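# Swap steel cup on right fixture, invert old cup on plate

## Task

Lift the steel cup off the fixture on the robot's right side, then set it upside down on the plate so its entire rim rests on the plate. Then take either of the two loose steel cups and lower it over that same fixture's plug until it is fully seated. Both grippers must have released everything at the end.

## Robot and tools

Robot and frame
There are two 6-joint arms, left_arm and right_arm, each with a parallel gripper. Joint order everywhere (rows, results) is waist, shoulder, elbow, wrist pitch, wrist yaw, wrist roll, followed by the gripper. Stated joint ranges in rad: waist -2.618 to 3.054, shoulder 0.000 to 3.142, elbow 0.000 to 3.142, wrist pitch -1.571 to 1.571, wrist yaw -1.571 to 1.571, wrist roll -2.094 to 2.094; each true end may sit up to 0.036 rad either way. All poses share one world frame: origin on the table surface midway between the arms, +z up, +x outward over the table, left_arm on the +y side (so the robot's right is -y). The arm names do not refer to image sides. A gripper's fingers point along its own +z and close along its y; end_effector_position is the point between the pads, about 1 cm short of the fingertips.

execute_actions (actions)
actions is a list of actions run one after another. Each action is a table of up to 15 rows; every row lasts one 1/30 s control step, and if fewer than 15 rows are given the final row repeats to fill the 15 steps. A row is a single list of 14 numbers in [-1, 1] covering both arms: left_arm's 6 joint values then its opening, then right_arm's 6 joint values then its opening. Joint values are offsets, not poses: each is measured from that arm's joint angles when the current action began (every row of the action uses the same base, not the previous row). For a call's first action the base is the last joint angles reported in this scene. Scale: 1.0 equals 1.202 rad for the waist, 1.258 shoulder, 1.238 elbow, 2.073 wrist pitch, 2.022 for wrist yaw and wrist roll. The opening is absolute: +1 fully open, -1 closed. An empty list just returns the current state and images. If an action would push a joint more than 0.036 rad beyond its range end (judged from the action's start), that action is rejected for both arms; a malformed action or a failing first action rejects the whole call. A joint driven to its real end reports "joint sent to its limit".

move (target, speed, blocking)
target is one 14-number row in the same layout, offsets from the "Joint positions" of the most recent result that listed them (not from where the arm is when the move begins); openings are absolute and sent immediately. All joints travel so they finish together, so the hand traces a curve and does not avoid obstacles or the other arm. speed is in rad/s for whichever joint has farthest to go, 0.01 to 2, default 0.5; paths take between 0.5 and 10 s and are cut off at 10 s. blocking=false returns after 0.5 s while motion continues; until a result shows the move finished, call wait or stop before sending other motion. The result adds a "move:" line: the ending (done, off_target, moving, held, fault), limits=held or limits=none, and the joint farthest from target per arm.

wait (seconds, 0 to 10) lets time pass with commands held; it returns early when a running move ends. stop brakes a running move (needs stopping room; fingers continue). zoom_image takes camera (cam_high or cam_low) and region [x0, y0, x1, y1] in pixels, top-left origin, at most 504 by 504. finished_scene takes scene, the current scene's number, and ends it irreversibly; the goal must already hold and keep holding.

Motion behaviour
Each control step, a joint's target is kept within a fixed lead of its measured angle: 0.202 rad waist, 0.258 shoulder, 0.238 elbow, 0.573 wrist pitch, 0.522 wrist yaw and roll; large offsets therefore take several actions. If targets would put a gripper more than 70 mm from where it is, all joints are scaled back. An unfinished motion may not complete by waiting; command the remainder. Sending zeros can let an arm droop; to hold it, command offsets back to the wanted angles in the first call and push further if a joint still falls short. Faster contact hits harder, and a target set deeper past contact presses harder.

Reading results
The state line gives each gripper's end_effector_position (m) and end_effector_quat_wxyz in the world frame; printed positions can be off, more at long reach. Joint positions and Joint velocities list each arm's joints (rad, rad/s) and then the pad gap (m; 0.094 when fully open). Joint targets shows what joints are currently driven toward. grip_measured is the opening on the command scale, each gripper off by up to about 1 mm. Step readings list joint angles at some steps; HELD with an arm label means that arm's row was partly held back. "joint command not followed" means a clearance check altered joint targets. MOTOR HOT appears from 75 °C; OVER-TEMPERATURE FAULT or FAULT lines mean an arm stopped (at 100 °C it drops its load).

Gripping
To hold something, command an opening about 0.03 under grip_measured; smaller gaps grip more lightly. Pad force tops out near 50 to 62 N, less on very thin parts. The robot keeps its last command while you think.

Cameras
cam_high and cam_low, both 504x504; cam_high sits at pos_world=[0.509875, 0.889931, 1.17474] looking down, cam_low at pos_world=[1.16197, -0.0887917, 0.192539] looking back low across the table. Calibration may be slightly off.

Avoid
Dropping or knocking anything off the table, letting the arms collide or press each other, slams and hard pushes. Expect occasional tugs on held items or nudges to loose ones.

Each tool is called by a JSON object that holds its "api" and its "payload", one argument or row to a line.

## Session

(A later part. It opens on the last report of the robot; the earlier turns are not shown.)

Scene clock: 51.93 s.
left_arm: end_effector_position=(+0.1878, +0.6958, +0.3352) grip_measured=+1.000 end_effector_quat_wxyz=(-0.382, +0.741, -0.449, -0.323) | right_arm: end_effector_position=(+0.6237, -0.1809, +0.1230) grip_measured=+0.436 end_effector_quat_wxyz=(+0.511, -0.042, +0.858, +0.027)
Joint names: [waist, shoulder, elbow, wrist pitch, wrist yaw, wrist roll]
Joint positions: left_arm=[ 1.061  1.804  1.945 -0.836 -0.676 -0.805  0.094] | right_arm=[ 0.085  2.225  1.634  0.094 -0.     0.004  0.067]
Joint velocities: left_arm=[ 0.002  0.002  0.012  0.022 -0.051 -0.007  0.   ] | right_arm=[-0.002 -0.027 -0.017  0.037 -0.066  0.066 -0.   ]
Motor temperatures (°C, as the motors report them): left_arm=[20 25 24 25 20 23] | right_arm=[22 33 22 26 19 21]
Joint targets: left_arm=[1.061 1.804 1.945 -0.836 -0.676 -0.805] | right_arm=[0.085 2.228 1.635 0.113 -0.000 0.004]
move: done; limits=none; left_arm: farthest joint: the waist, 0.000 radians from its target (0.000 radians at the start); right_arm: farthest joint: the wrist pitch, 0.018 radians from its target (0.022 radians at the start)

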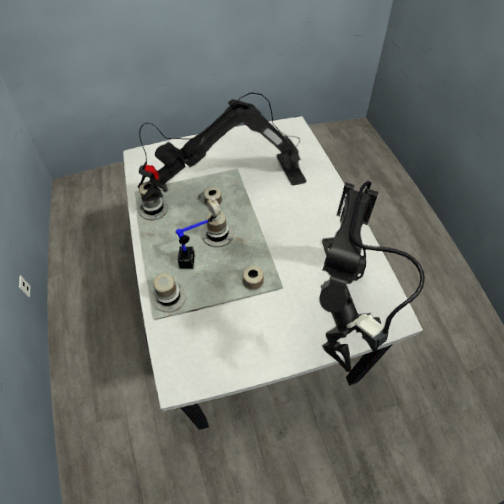

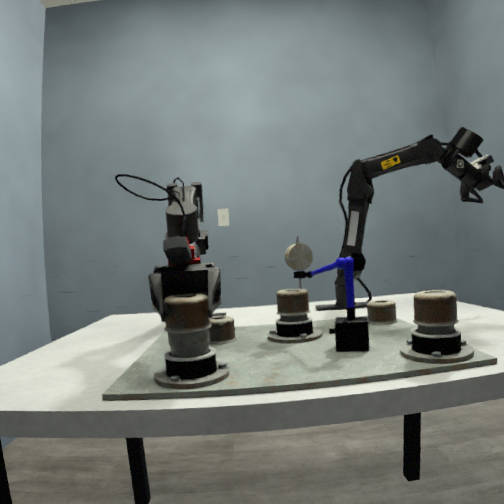

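{"api": "execute_actions", "payload": {
  "actions": []
}}

{"api": "move", "payload": {
  "target": [0,0,0,0,0,0,1,0,0.022,0,0.015,0,0,0.3],
  "speed": 0.04
}}

{"api": "move", "payload": {
  "target": [0,0,0,0,0,0,1,0,0.022,0,0.02,0,0,0.3],
  "speed": 0.04
}}

{"api": "zoom_image", "payload": {
  "camera": "cam_low",
  "region": [120,230,280,390]
}}

Scene clock: 52.83 s.
left_arm: end_effector_position=(+0.1878, +0.6958, +0.3352) grip_measured=+1.000 end_effector_quat_wxyz=(-0.382, +0.741, -0.449, -0.323) | right_arm: end_effector_position=(+0.6237, -0.1809, +0.1230) grip_measured=+0.436 end_effector_quat_wxyz=(+0.511, -0.042, +0.858, +0.027)
Joint names: [waist, shoulder, elbow, wrist pitch, wrist yaw, wrist roll]
Joint positions: left_arm=[ 1.061  1.804  1.945 -0.836 -0.676 -0.805  0.094] | right_arm=[ 0.085  2.225  1.634  0.094 -0.     0.004  0.067]
Joint velocities: left_arm=[ 0.012 -0.007 -0.002 -0.081  0.007 -0.022  0.   ] | right_arm=[-0.012  0.012  0.007 -0.007  0.022 -0.066 -0.   ]
Motor temperatures (°C, as the motors report them): left_arm=[20 25 24 25 20 23] | right_arm=[22 33 22 26 19 21]
Joint targets: left_arm=[1.061 1.804 1.945 -0.836 -0.676 -0.805] | right_arm=[0.085 2.228 1.635 0.113 -0.000 0.004]

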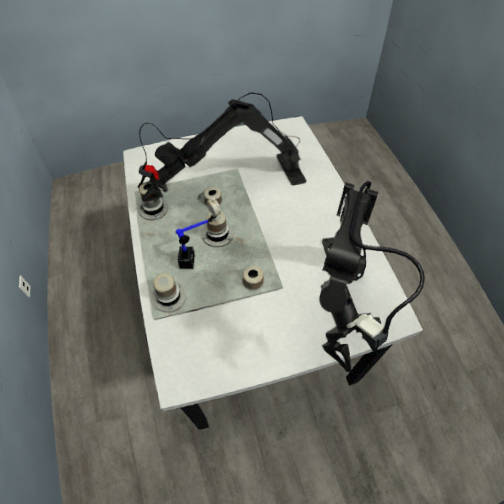

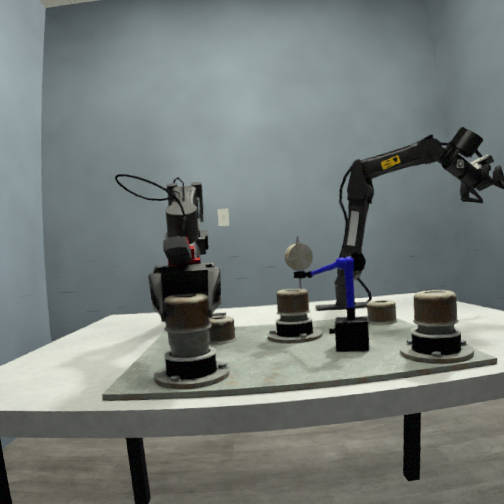

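Scene clock: 53.83 s.
left_arm: end_effector_position=(+0.1878, +0.6958, +0.3352) grip_measured=+1.000 end_effector_quat_wxyz=(-0.382, +0.741, -0.449, -0.323) | right_arm: end_effector_position=(+0.6240, -0.1809, +0.1176) grip_measured=+0.436 end_effector_quat_wxyz=(+0.508, -0.042, +0.860, +0.027)
Joint names: [waist, shoulder, elbow, wrist pitch, wrist yaw, wrist roll]
Joint positions: left_arm=[ 1.061  1.804  1.945 -0.836 -0.676 -0.805  0.094] | right_arm=[ 0.085  2.234  1.634  0.097 -0.     0.004  0.067]
Joint velocities: left_arm=[ 0.017  0.012  0.012 -0.022 -0.022  0.037  0.   ] | right_arm=[ 0.002  0.017 -0.002  0.022  0.081 -0.051 -0.   ]
Motor temperatures (°C, as the motors report them): left_arm=[20 25 24 25 20 23] | right_arm=[22 33 22 26 19 21]
Joint targets: left_arm=[1.061 1.804 1.945 -0.836 -0.676 -0.805] | right_arm=[0.085 2.253 1.634 0.125 -0.000 0.004]
move: off_target (right_arm); limits=none; left_arm: farthest joint: the waist, 0.000 radians from its target (0.000 radians at the start); right_arm: farthest joint: the wrist pitch, 0.028 radians from its target (0.031 radians at the start)

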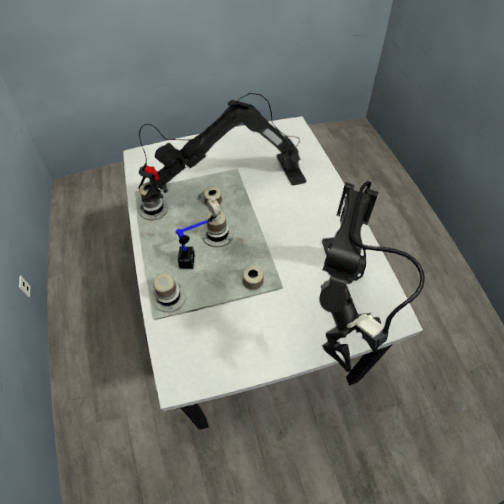

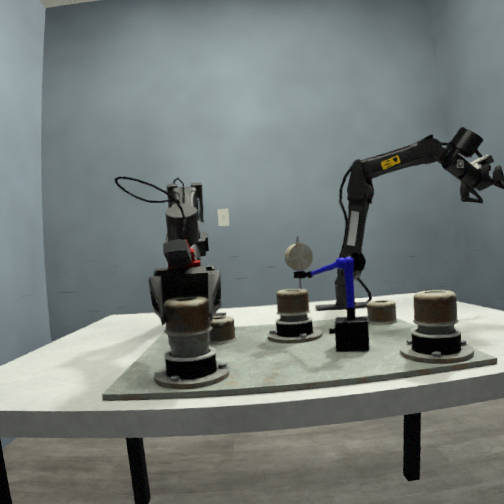

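Scene clock: 55.10 s.
left_arm: end_effector_position=(+0.1878, +0.6958, +0.3352) grip_measured=+1.000 end_effector_quat_wxyz=(-0.382, +0.741, -0.449, -0.323) | right_arm: end_effector_position=(+0.6240, -0.1809, +0.1173) grip_measured=+0.436 end_effector_quat_wxyz=(+0.508, -0.042, +0.860, +0.027)
Joint names: [waist, shoulder, elbow, wrist pitch, wrist yaw, wrist roll]
Joint positions: left_arm=[ 1.061  1.804  1.945 -0.836 -0.676 -0.805  0.094] | right_arm=[ 0.085  2.235  1.634  0.097 -0.     0.004  0.067]
Joint velocities: left_arm=[-0.002  0.007 -0.002 -0.007 -0.051 -0.051  0.   ] | right_arm=[-0.012 -0.002  0.002  0.037 -0.037 -0.022 -0.001]
Motor temperatures (°C, as the motors report them): left_arm=[20 25 24 25 20 23] | right_arm=[22 33 22 26 19 21]
Joint targets: left_arm=[1.061 1.804 1.945 -0.836 -0.676 -0.805] | right_arm=[0.085 2.262 1.634 0.138 -0.000 0.004]
move: off_target (right_arm); limits=none; left_arm: farthest joint: the waist, 0.000 radians from its target (0.000 radians at the start); right_arm: farthest joint: the wrist pitch, 0.041 radians from its target (0.042 radians at the start)

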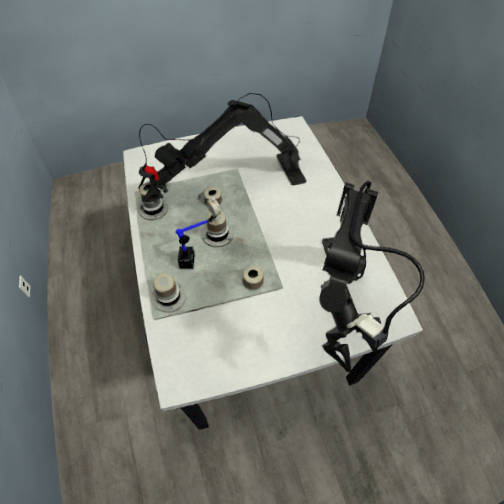

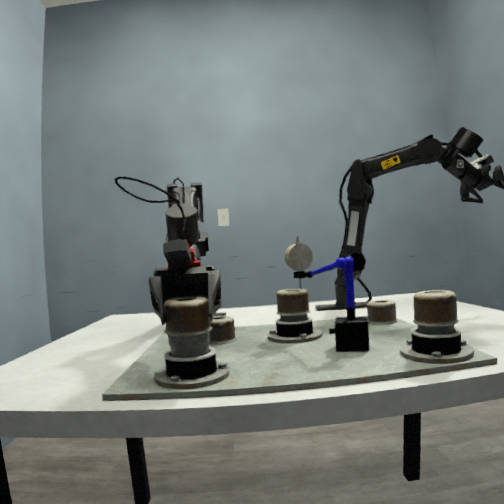

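Region (120, 230, 280, 390) of cam_low's 504x504 image, scaled by 3.150, with more detail than that image has.

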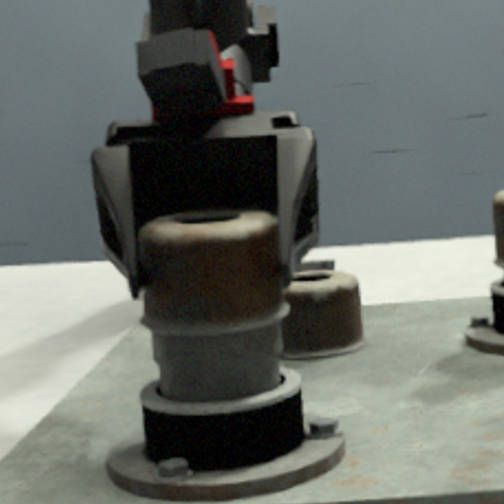

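{"api": "move", "payload": {
  "target": [0,0,0,0,0,0,1,0,0,0,0.01,0,0,0.6]
}}

{"api": "zoom_image", "payload": {
  "camera": "cam_low",
  "region": [120,230,280,390]
}}

{"api": "zoom_image", "payload": {
  "camera": "cam_high",
  "region": [110,140,220,250]
}}

Scene clock: 56.10 s.
left_arm: end_effector_position=(+0.1878, +0.6958, +0.3352) grip_measured=+1.000 end_effector_quat_wxyz=(-0.382, +0.741, -0.449, -0.323) | right_arm: end_effector_position=(+0.6246, -0.1808, +0.1182) grip_measured=+0.598 end_effector_quat_wxyz=(+0.510, -0.042, +0.859, +0.027)
Joint names: [waist, shoulder, elbow, wrist pitch, wrist yaw, wrist roll]
Joint positions: left_arm=[ 1.061  1.804  1.945 -0.836 -0.676 -0.805  0.094] | right_arm=[ 0.085  2.235  1.634  0.102 -0.     0.004  0.075]
Joint velocities: left_arm=[ 0.002 -0.007 -0.012 -0.007 -0.022 -0.037  0.   ] | right_arm=[-0.007  0.007  0.017 -0.037  0.007 -0.022 -0.001]
Motor temperatures (°C, as the motors report them): left_arm=[20 25 24 25 20 23] | right_arm=[22 33 22 26 19 21]
Joint targets: left_arm=[1.061 1.804 1.945 -0.836 -0.676 -0.805] | right_arm=[0.085 2.235 1.634 0.118 -0.000 0.004]
move: done; limits=none; left_arm: farthest joint: the waist, 0.000 radians from its target (0.000 radians at the start); right_arm: farthest joint: the wrist pitch, 0.016 radians from its target (0.021 radians at the start)

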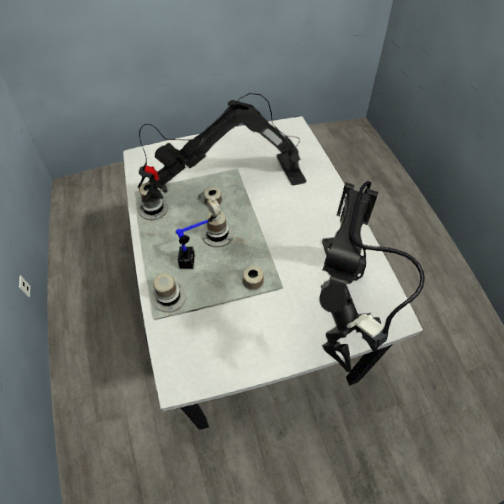

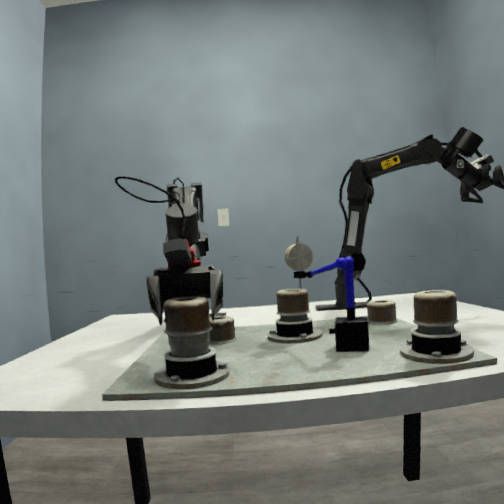

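Region (120, 230, 280, 390) of cam_low's 504x504 image, scaled by 3.150, with more detail than that image has.

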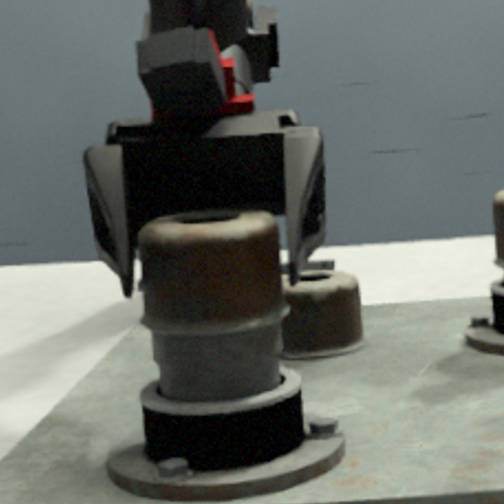

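Region (110, 140, 220, 250) of cam_high's 504x504 image, scaled by 4.582, with more detail than that image has.

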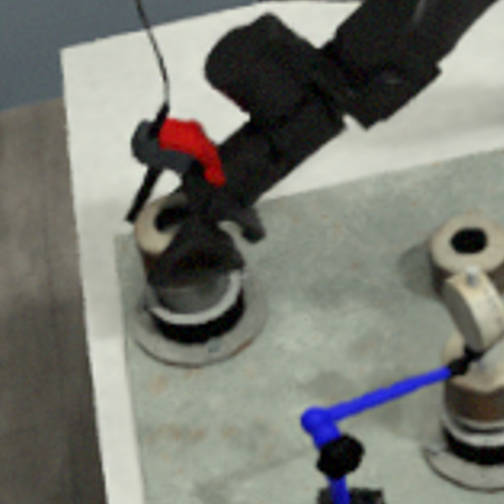

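{"api": "move", "payload": {
  "target": [0,0,0,0,0,0,1,0,0,0,0.008,0,0,0.3]
}}

{"api": "move", "payload": {
  "target": [0,0,0,0,0,0,1,0,0,-0.055,0.082,0,0,0.3],
  "speed": 0.1
}}

{"api": "zoom_image", "payload": {
  "camera": "cam_low",
  "region": [120,230,280,390]
}}

Scene clock: 57.07 s.
left_arm: end_effector_position=(+0.1878, +0.6958, +0.3352) grip_measured=+1.000 end_effector_quat_wxyz=(-0.382, +0.741, -0.449, -0.323) | right_arm: end_effector_position=(+0.6246, -0.1808, +0.1184) grip_measured=+0.434 end_effector_quat_wxyz=(+0.510, -0.042, +0.859, +0.027)
Joint names: [waist, shoulder, elbow, wrist pitch, wrist yaw, wrist roll]
Joint positions: left_arm=[ 1.061  1.804  1.945 -0.836 -0.676 -0.805  0.094] | right_arm=[ 0.085  2.235  1.634  0.102 -0.     0.004  0.067]
Joint velocities: left_arm=[-0.017 -0.007 -0.012 -0.037 -0.022  0.022  0.   ] | right_arm=[-0.002 -0.012  0.012  0.007 -0.051 -0.095  0.   ]
Motor temperatures (°C, as the motors report them): left_arm=[20 25 24 25 20 23] | right_arm=[22 33 22 26 19 21]
Joint targets: left_arm=[1.061 1.804 1.945 -0.836 -0.676 -0.805] | right_arm=[0.085 2.235 1.634 0.118 -0.000 0.004]
move: done; limits=none; left_arm: farthest joint: the waist, 0.000 radians from its target (0.000 radians at the start); right_arm: farthest joint: the wrist pitch, 0.016 radians from its target (0.016 radians at the start)

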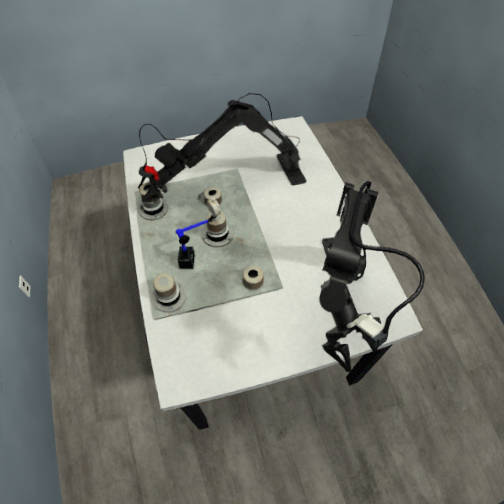

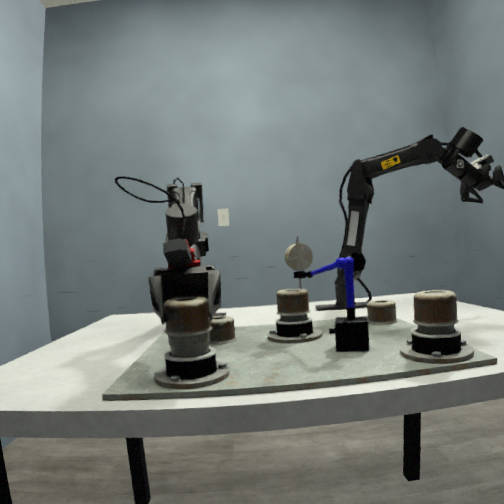

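Scene clock: 59.13 s.
left_arm: end_effector_position=(+0.1878, +0.6958, +0.3352) grip_measured=+1.000 end_effector_quat_wxyz=(-0.382, +0.741, -0.449, -0.323) | right_arm: end_effector_position=(+0.6249, -0.1808, +0.1187) grip_measured=+0.434 end_effector_quat_wxyz=(+0.534, -0.041, +0.844, +0.028)
Joint names: [waist, shoulder, elbow, wrist pitch, wrist yaw, wrist roll]
Joint positions: left_arm=[ 1.061  1.804  1.945 -0.836 -0.676 -0.805  0.094] | right_arm=[ 0.085  2.231  1.575  0.212 -0.     0.004  0.067]
Joint velocities: left_arm=[-0.012 -0.012 -0.012 -0.081 -0.022 -0.007  0.   ] | right_arm=[ 0.007 -0.012 -0.007  0.022  0.022 -0.051 -0.   ]
Motor temperatures (°C, as the motors report them): left_arm=[20 25 24 25 20 23] | right_arm=[22 33 22 26 19 21]
Joint targets: left_arm=[1.061 1.804 1.945 -0.836 -0.676 -0.805] | right_arm=[0.085 2.235 1.566 0.273 -0.000 0.004]
move: off_target (right_arm); limits=none; left_arm: farthest joint: the waist, 0.000 radians from its target (0.000 radians at the start); right_arm: farthest joint: the wrist pitch, 0.060 radians from its target (0.170 radians at the start)

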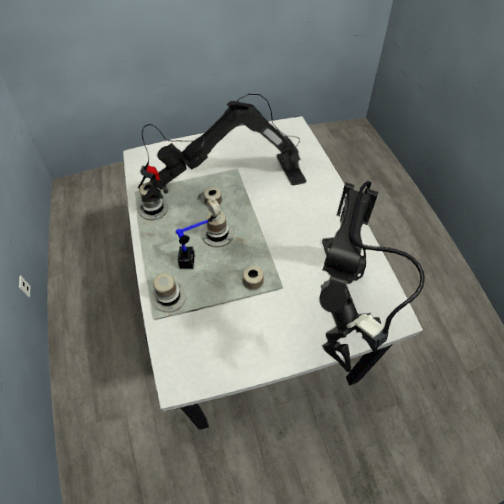

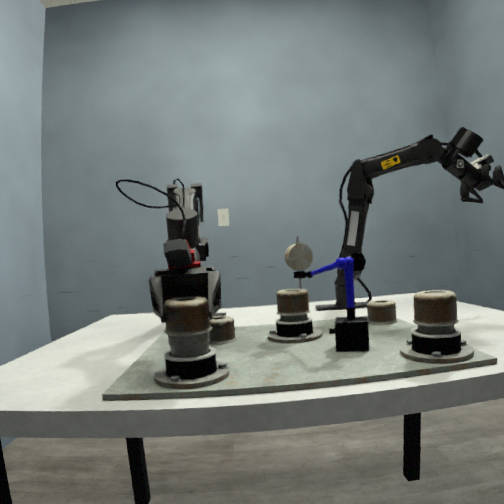

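Region (120, 230, 280, 390) of cam_low's 504x504 image, scaled by 3.150, with more detail than that image has.

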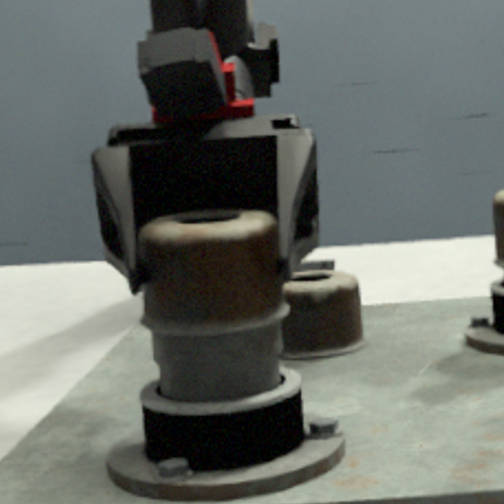

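{"api": "move", "payload": {
  "target": [0,0,0,0,0,0,1,0,-0.05,-0.028,0.027,0,0,0.3],
  "speed": 0.05
}}

{"api": "zoom_image", "payload": {
  "camera": "cam_low",
  "region": [120,230,280,390]
}}

Scene clock: 64.60 s.
left_arm: end_effector_position=(+0.1878, +0.6958, +0.3352) grip_measured=+1.000 end_effector_quat_wxyz=(-0.382, +0.741, -0.449, -0.323) | right_arm: end_effector_position=(+0.6236, -0.1809, +0.1204) grip_measured=+0.434 end_effector_quat_wxyz=(+0.541, -0.041, +0.839, +0.029)
Joint names: [waist, shoulder, elbow, wrist pitch, wrist yaw, wrist roll]
Joint positions: left_arm=[ 1.061  1.804  1.945 -0.836 -0.676 -0.805  0.094] | right_arm=[ 0.085  2.224  1.553  0.245 -0.     0.004  0.067]
Joint velocities: left_arm=[-0.012 -0.012  0.007  0.022 -0.022 -0.007  0.   ] | right_arm=[-0.017 -0.002 -0.007 -0.037 -0.037  0.066  0.   ]
Motor temperatures (°C, as the motors report them): left_arm=[20 26 24 26 20 23] | right_arm=[22 34 22 27 19 21]
Joint targets: left_arm=[1.061 1.804 1.945 -0.836 -0.676 -0.805] | right_arm=[0.085 2.168 1.541 0.268 -0.000 0.004]
move: off_target (right_arm); limits=none; left_arm: farthest joint: the waist, 0.000 radians from its target (0.000 radians at the start); right_arm: farthest joint: the shoulder, 0.055 radians from its target (0.063 radians at the start)

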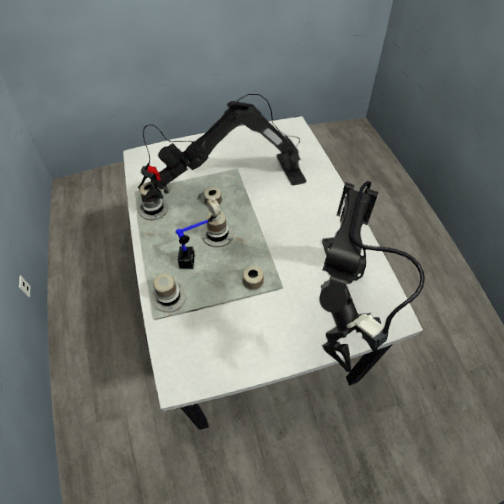

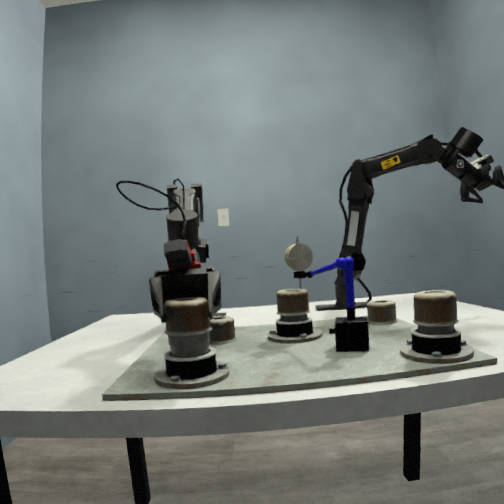

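Region (120, 230, 280, 390) of cam_low's 504x504 image, scaled by 3.150, with more detail than that image has.

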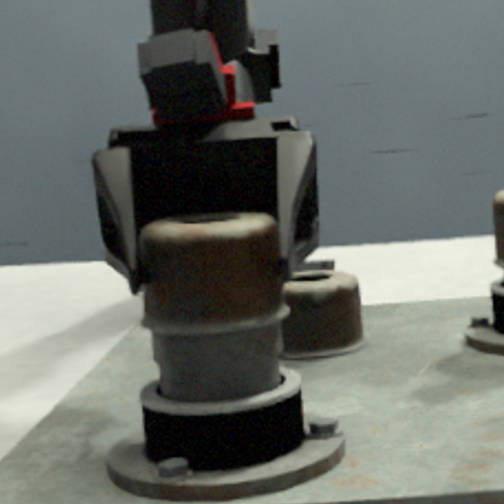

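More level now. Descend with the elbow, keeping the backward pull.

{"api": "move", "payload": {
  "target": [0,0,0,0,0,0,1,0,-0.035,-0.035,0.025,0,0,0.3],
  "speed": 0.05
}}

{"api": "zoom_image", "payload": {
  "camera": "cam_low",
  "region": [120,230,280,390]
}}

Scene clock: 66.10 s.
left_arm: end_effector_position=(+0.1878, +0.6958, +0.3352) grip_measured=+1.000 end_effector_quat_wxyz=(-0.382, +0.741, -0.449, -0.323) | right_arm: end_effector_position=(+0.6234, -0.1809, +0.1197) grip_measured=+0.434 end_effector_quat_wxyz=(+0.551, -0.041, +0.833, +0.029)
Joint names: [waist, shoulder, elbow, wrist pitch, wrist yaw, wrist roll]
Joint positions: left_arm=[ 1.061  1.804  1.945 -0.836 -0.676 -0.805  0.094] | right_arm=[ 0.085  2.224  1.528  0.294 -0.     0.004  0.067]
Joint velocities: left_arm=[ 0.002  0.012 -0.002 -0.022  0.022  0.037  0.   ] | right_arm=[ 0.017 -0.012 -0.022  0.022  0.081 -0.066  0.001]
Motor temperatures (°C, as the motors report them): left_arm=[20 26 24 26 20 23] | right_arm=[22 35 22 27 19 21]
Joint targets: left_arm=[1.061 1.804 1.945 -0.836 -0.676 -0.805] | right_arm=[0.085 2.179 1.510 0.297 -0.000 0.004]
move: off_target (right_arm); limits=none; left_arm: farthest joint: the waist, 0.000 radians from its target (0.000 radians at the start); right_arm: farthest joint: the shoulder, 0.044 radians from its target (0.044 radians at the start)

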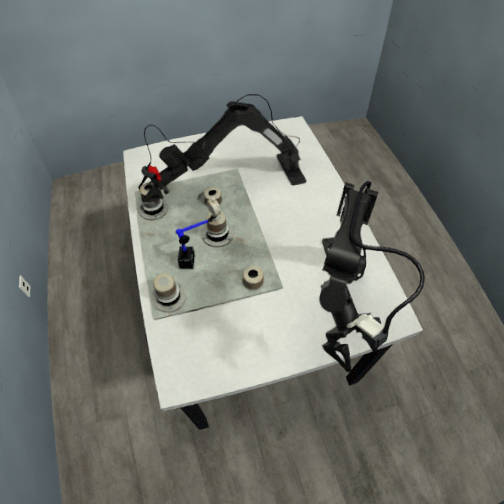

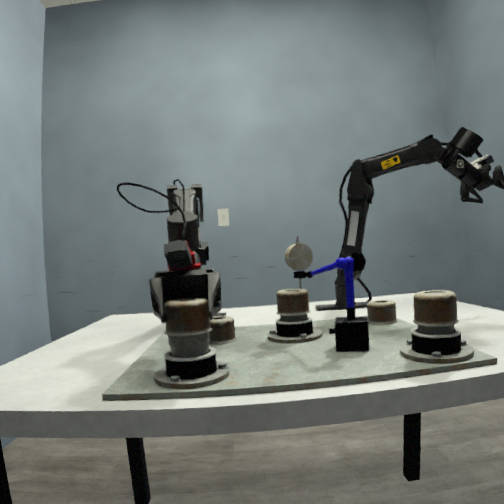

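Region (120, 230, 280, 390) of cam_low's 504x504 image, scaled by 3.150, with more detail than that image has.

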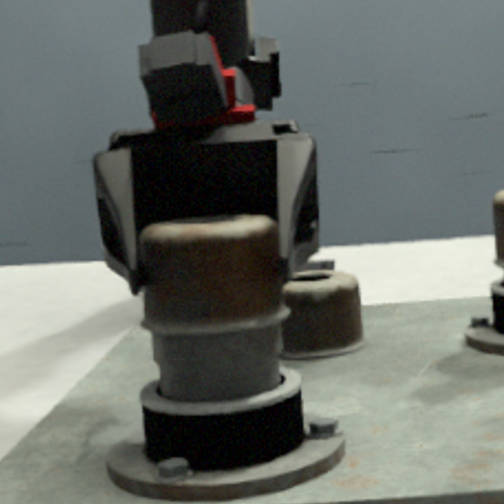

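{"api": "move", "payload": {
  "target": [0,0,0,0,0,0,1,0,0.025,0,-0.008,0,0,0.3],
  "speed": 0.04
}}

{"api": "zoom_image", "payload": {
  "camera": "cam_low",
  "region": [120,230,280,390]
}}

Scene clock: 67.43 s.
left_arm: end_effector_position=(+0.1878, +0.6958, +0.3352) grip_measured=+1.000 end_effector_quat_wxyz=(-0.382, +0.741, -0.449, -0.323) | right_arm: end_effector_position=(+0.6236, -0.1809, +0.1079) grip_measured=+0.434 end_effector_quat_wxyz=(+0.544, -0.041, +0.838, +0.029)
Joint names: [waist, shoulder, elbow, wrist pitch, wrist yaw, wrist roll]
Joint positions: left_arm=[ 1.061  1.804  1.945 -0.836 -0.676 -0.805  0.094] | right_arm=[ 0.085  2.245  1.528  0.299 -0.     0.004  0.067]
Joint velocities: left_arm=[-0.002  0.007  0.002  0.007 -0.051 -0.007  0.   ] | right_arm=[-0.022 -0.007 -0.002  0.022 -0.007 -0.037  0.001]
Motor temperatures (°C, as the motors report them): left_arm=[20 26 24 26 20 23] | right_arm=[22 35 22 27 19 21]
Joint targets: left_arm=[1.061 1.804 1.945 -0.836 -0.676 -0.805] | right_arm=[0.085 2.256 1.528 0.278 -0.000 0.004]
move: off_target (right_arm); limits=none; left_arm: farthest joint: the waist, 0.000 radians from its target (0.000 radians at the start); right_arm: farthest joint: the wrist pitch, 0.021 radians from its target (0.017 radians at the start)

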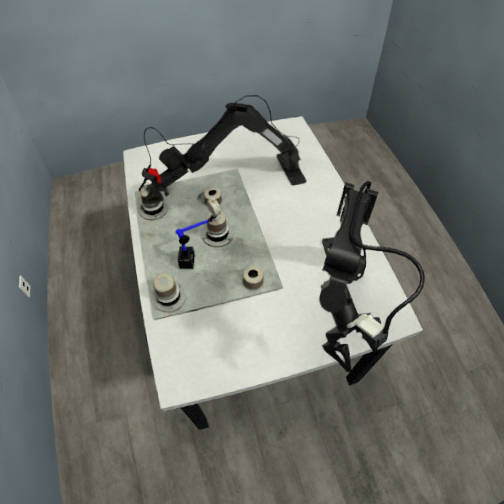

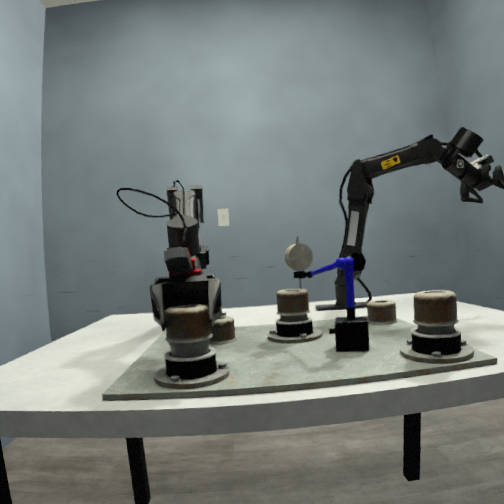

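Region (120, 230, 280, 390) of cam_low's 504x504 image, scaled by 3.150, with more detail than that image has.

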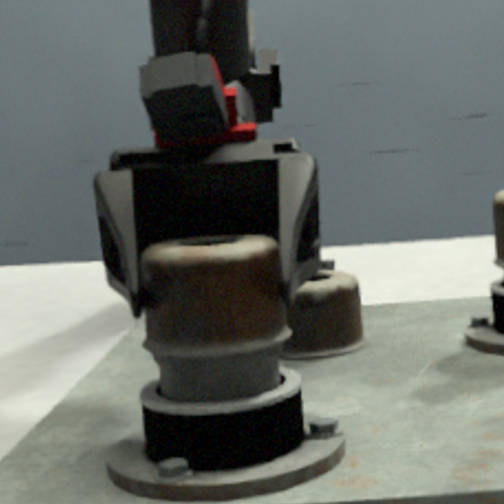

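{"api": "move", "payload": {
  "target": [0,0,0,0,0,0,1,0,0.032,-0.01,0,0,0,0.3],
  "speed": 0.04
}}

{"api": "zoom_image", "payload": {
  "camera": "cam_low",
  "region": [120,230,280,390]
}}

Scene clock: 68.77 s.
left_arm: end_effector_position=(+0.1878, +0.6958, +0.3352) grip_measured=+1.000 end_effector_quat_wxyz=(-0.382, +0.741, -0.449, -0.323) | right_arm: end_effector_position=(+0.6241, -0.1809, +0.0995) grip_measured=+0.434 end_effector_quat_wxyz=(+0.540, -0.041, +0.840, +0.029)
Joint names: [waist, shoulder, elbow, wrist pitch, wrist yaw, wrist roll]
Joint positions: left_arm=[ 1.061  1.804  1.945 -0.836 -0.676 -0.805  0.094] | right_arm=[ 0.085  2.261  1.528  0.305 -0.     0.005  0.067]
Joint velocities: left_arm=[ 0.017  0.012 -0.002 -0.037  0.007 -0.022  0.   ] | right_arm=[ 0.007 -0.007  0.002 -0.095 -0.037 -0.051 -0.001]
Motor temperatures (°C, as the motors report them): left_arm=[20 26 24 26 20 23] | right_arm=[22 34 22 27 19 21]
Joint targets: left_arm=[1.061 1.804 1.945 -0.836 -0.676 -0.805] | right_arm=[0.085 2.285 1.515 0.298 -0.000 0.004]
move: off_target (right_arm); limits=none; left_arm: farthest joint: the waist, 0.000 radians from its target (0.000 radians at the start); right_arm: farthest joint: the shoulder, 0.024 radians from its target (0.040 radians at the start)

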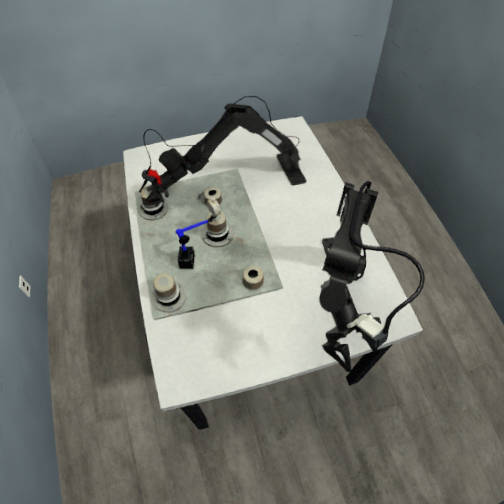

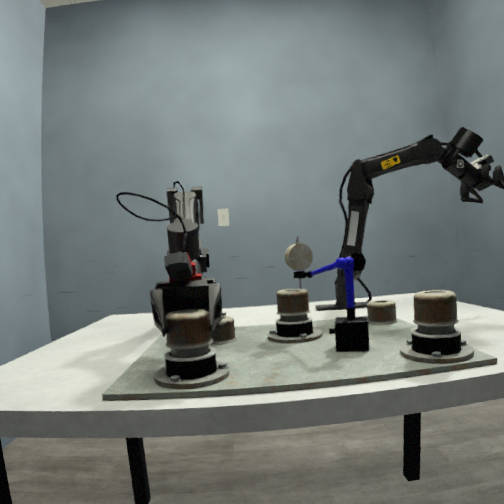

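Region (120, 230, 280, 390) of cam_low's 504x504 image, scaled by 3.150, with more detail than that image has.

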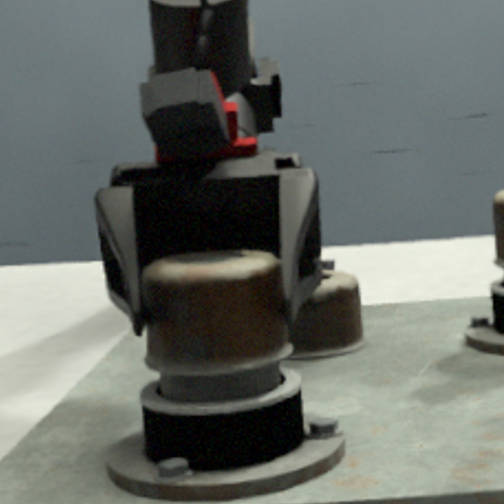

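{"api": "move", "payload": {
  "target": [0,0,0,0,0,0,1,0,0.035,-0.02,-0.015,0,0,0.3],
  "speed": 0.08
}}

{"api": "move", "payload": {
  "target": [0,0,0,0,0,0,1,0,0,0,0,0,0,1]
}}

{"api": "move", "payload": {
  "target": [0,0,0,0,0,0,1,0,-0.2,0,-0.05,0,0,1]
}}

{"api": "zoom_image", "payload": {
  "camera": "cam_low",
  "region": [130,250,500,400]
}}

{"api": "zoom_image", "payload": {
  "camera": "cam_high",
  "region": [110,150,290,330]
}}

Scene clock: 72.13 s.
left_arm: end_effector_position=(+0.1878, +0.6958, +0.3352) grip_measured=+1.000 end_effector_quat_wxyz=(-0.382, +0.741, -0.449, -0.323) | right_arm: end_effector_position=(+0.6241, -0.1809, +0.0981) grip_measured=+0.434 end_effector_quat_wxyz=(+0.539, -0.039, +0.841, +0.030)
Joint names: [waist, shoulder, elbow, wrist pitch, wrist yaw, wrist roll]
Joint positions: left_arm=[ 1.061  1.804  1.945 -0.836 -0.676 -0.805  0.094] | right_arm=[ 0.085  2.264  1.528  0.306 -0.     0.009  0.067]
Joint velocities: left_arm=[-0.002 -0.007 -0.007 -0.037 -0.066 -0.037  0.   ] | right_arm=[-0.002 -0.017  0.007 -0.007  0.007 -0.022  0.001]
Motor temperatures (°C, as the motors report them): left_arm=[20 26 24 26 20 23] | right_arm=[22 34 22 27 19 21]
Joint targets: left_arm=[1.061 1.804 1.945 -0.836 -0.676 -0.805] | right_arm=[0.085 2.305 1.503 0.274 -0.000 0.005]
move: off_target (right_arm); limits=none; left_arm: farthest joint: the waist, 0.000 radians from its target (0.000 radians at the start); right_arm: farthest joint: the shoulder, 0.041 radians from its target (0.044 radians at the start)

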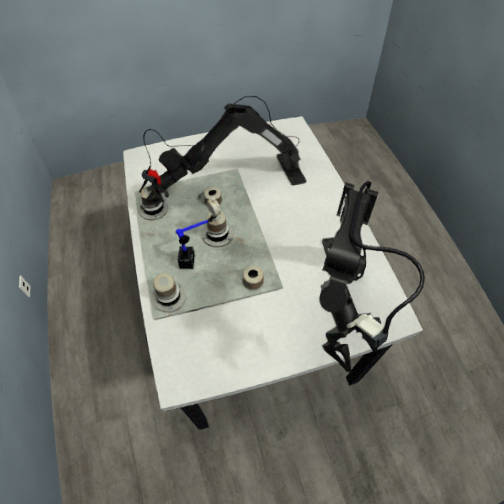

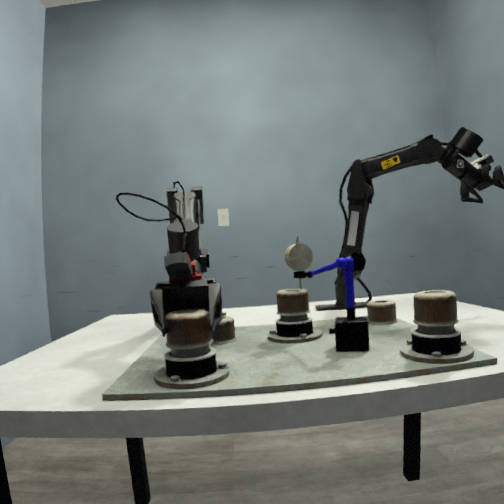

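Scene clock: 72.63 s.
left_arm: end_effector_position=(+0.1878, +0.6958, +0.3352) grip_measured=+1.000 end_effector_quat_wxyz=(-0.382, +0.741, -0.449, -0.323) | right_arm: end_effector_position=(+0.6242, -0.1808, +0.0982) grip_measured=+1.000 end_effector_quat_wxyz=(+0.539, -0.039, +0.841, +0.030)
Joint names: [waist, shoulder, elbow, wrist pitch, wrist yaw, wrist roll]
Joint positions: left_arm=[ 1.061  1.804  1.945 -0.836 -0.676 -0.805  0.094] | right_arm=[ 0.085  2.264  1.528  0.307 -0.     0.009  0.094]
Joint velocities: left_arm=[-0.022  0.012 -0.007  0.007 -0.066  0.007  0.   ] | right_arm=[-0.012  0.002  0.002 -0.11   0.022  0.007  0.   ]
Motor temperatures (°C, as the motors report them): left_arm=[20 26 24 26 20 23] | right_arm=[22 34 22 27 19 21]
Joint targets: left_arm=[1.061 1.804 1.945 -0.836 -0.676 -0.805] | right_arm=[0.085 2.264 1.528 0.306 -0.000 0.009]
move: done; limits=none; left_arm: farthest joint: the waist, 0.000 radians from its target (0.000 radians at the start); right_arm: farthest joint: the wrist pitch, 0.001 radians from its target (0.000 radians at the start)

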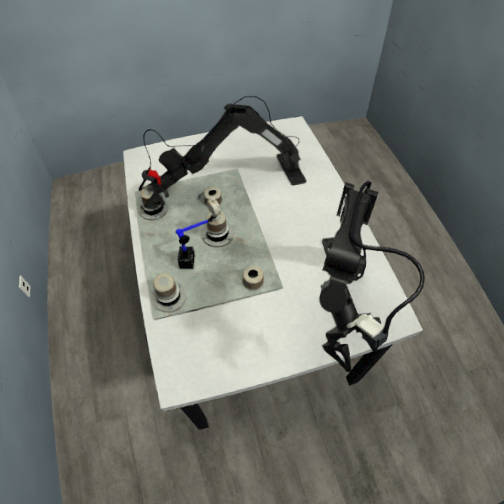

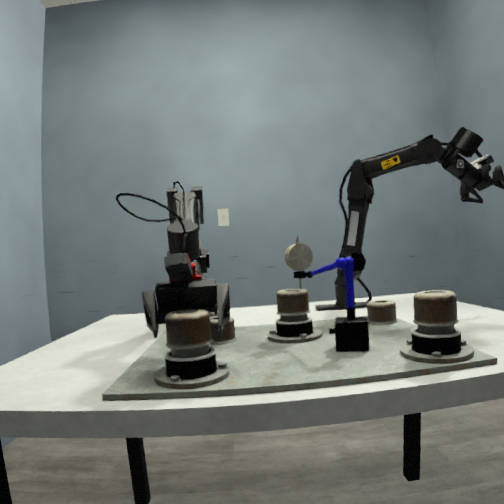

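Scene clock: 73.93 s.
left_arm: end_effector_position=(+0.1878, +0.6958, +0.3352) grip_measured=+1.000 end_effector_quat_wxyz=(-0.382, +0.741, -0.449, -0.323) | right_arm: end_effector_position=(+0.6062, -0.1826, +0.2267) grip_measured=+1.000 end_effector_quat_wxyz=(+0.604, -0.037, +0.795, +0.034)
Joint names: [waist, shoulder, elbow, wrist pitch, wrist yaw, wrist roll]
Joint positions: left_arm=[ 1.061  1.804  1.945 -0.836 -0.676 -0.805  0.094] | right_arm=[ 0.085  2.02   1.528  0.221 -0.     0.009  0.094]
Joint velocities: left_arm=[ 0.012 -0.022 -0.002 -0.037  0.007 -0.007  0.   ] | right_arm=[-0.017 -0.007  0.007  0.037  0.007  0.022  0.   ]
Motor temperatures (°C, as the motors report them): left_arm=[20 26 24 26 20 23] | right_arm=[22 34 22 27 19 21]
Joint targets: left_arm=[1.061 1.804 1.945 -0.836 -0.676 -0.805] | right_arm=[0.085 2.012 1.528 0.203 -0.000 0.009]
move: done; limits=none; left_arm: farthest joint: the waist, 0.000 radians from its target (0.000 radians at the start); right_arm: farthest joint: the wrist pitch, 0.018 radians from its target (0.103 radians at the start)

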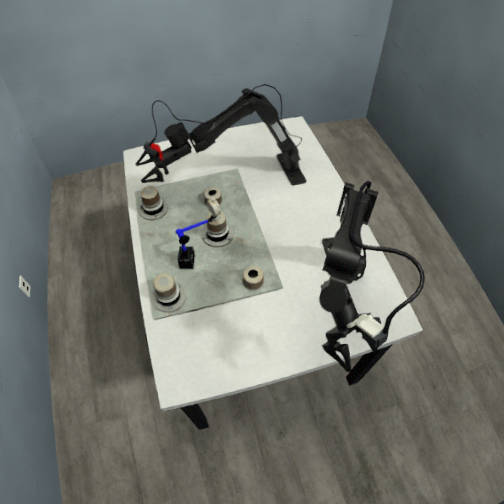

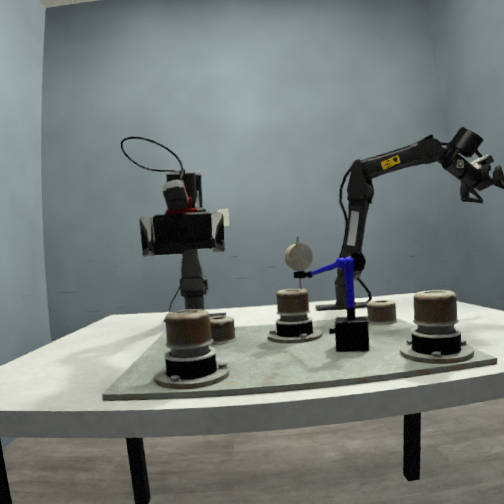

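Region (130, 250, 500, 400) of cam_low's 504x504 image, scaled by 1.362, with more detail than that image has; it fills the top 204 rows of this view, and the rest is white.

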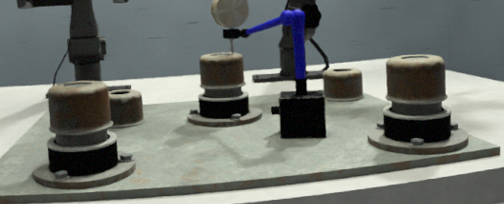

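Region (110, 150, 290, 330) of cam_high's 504x504 image, scaled by 2.800, with more detail than that image has.

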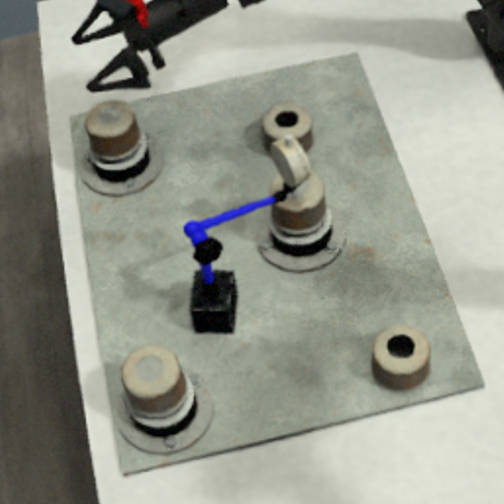

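{"api": "finished_scene", "payload": {
  "scene": 1
}}

The scene is finished: the task was done.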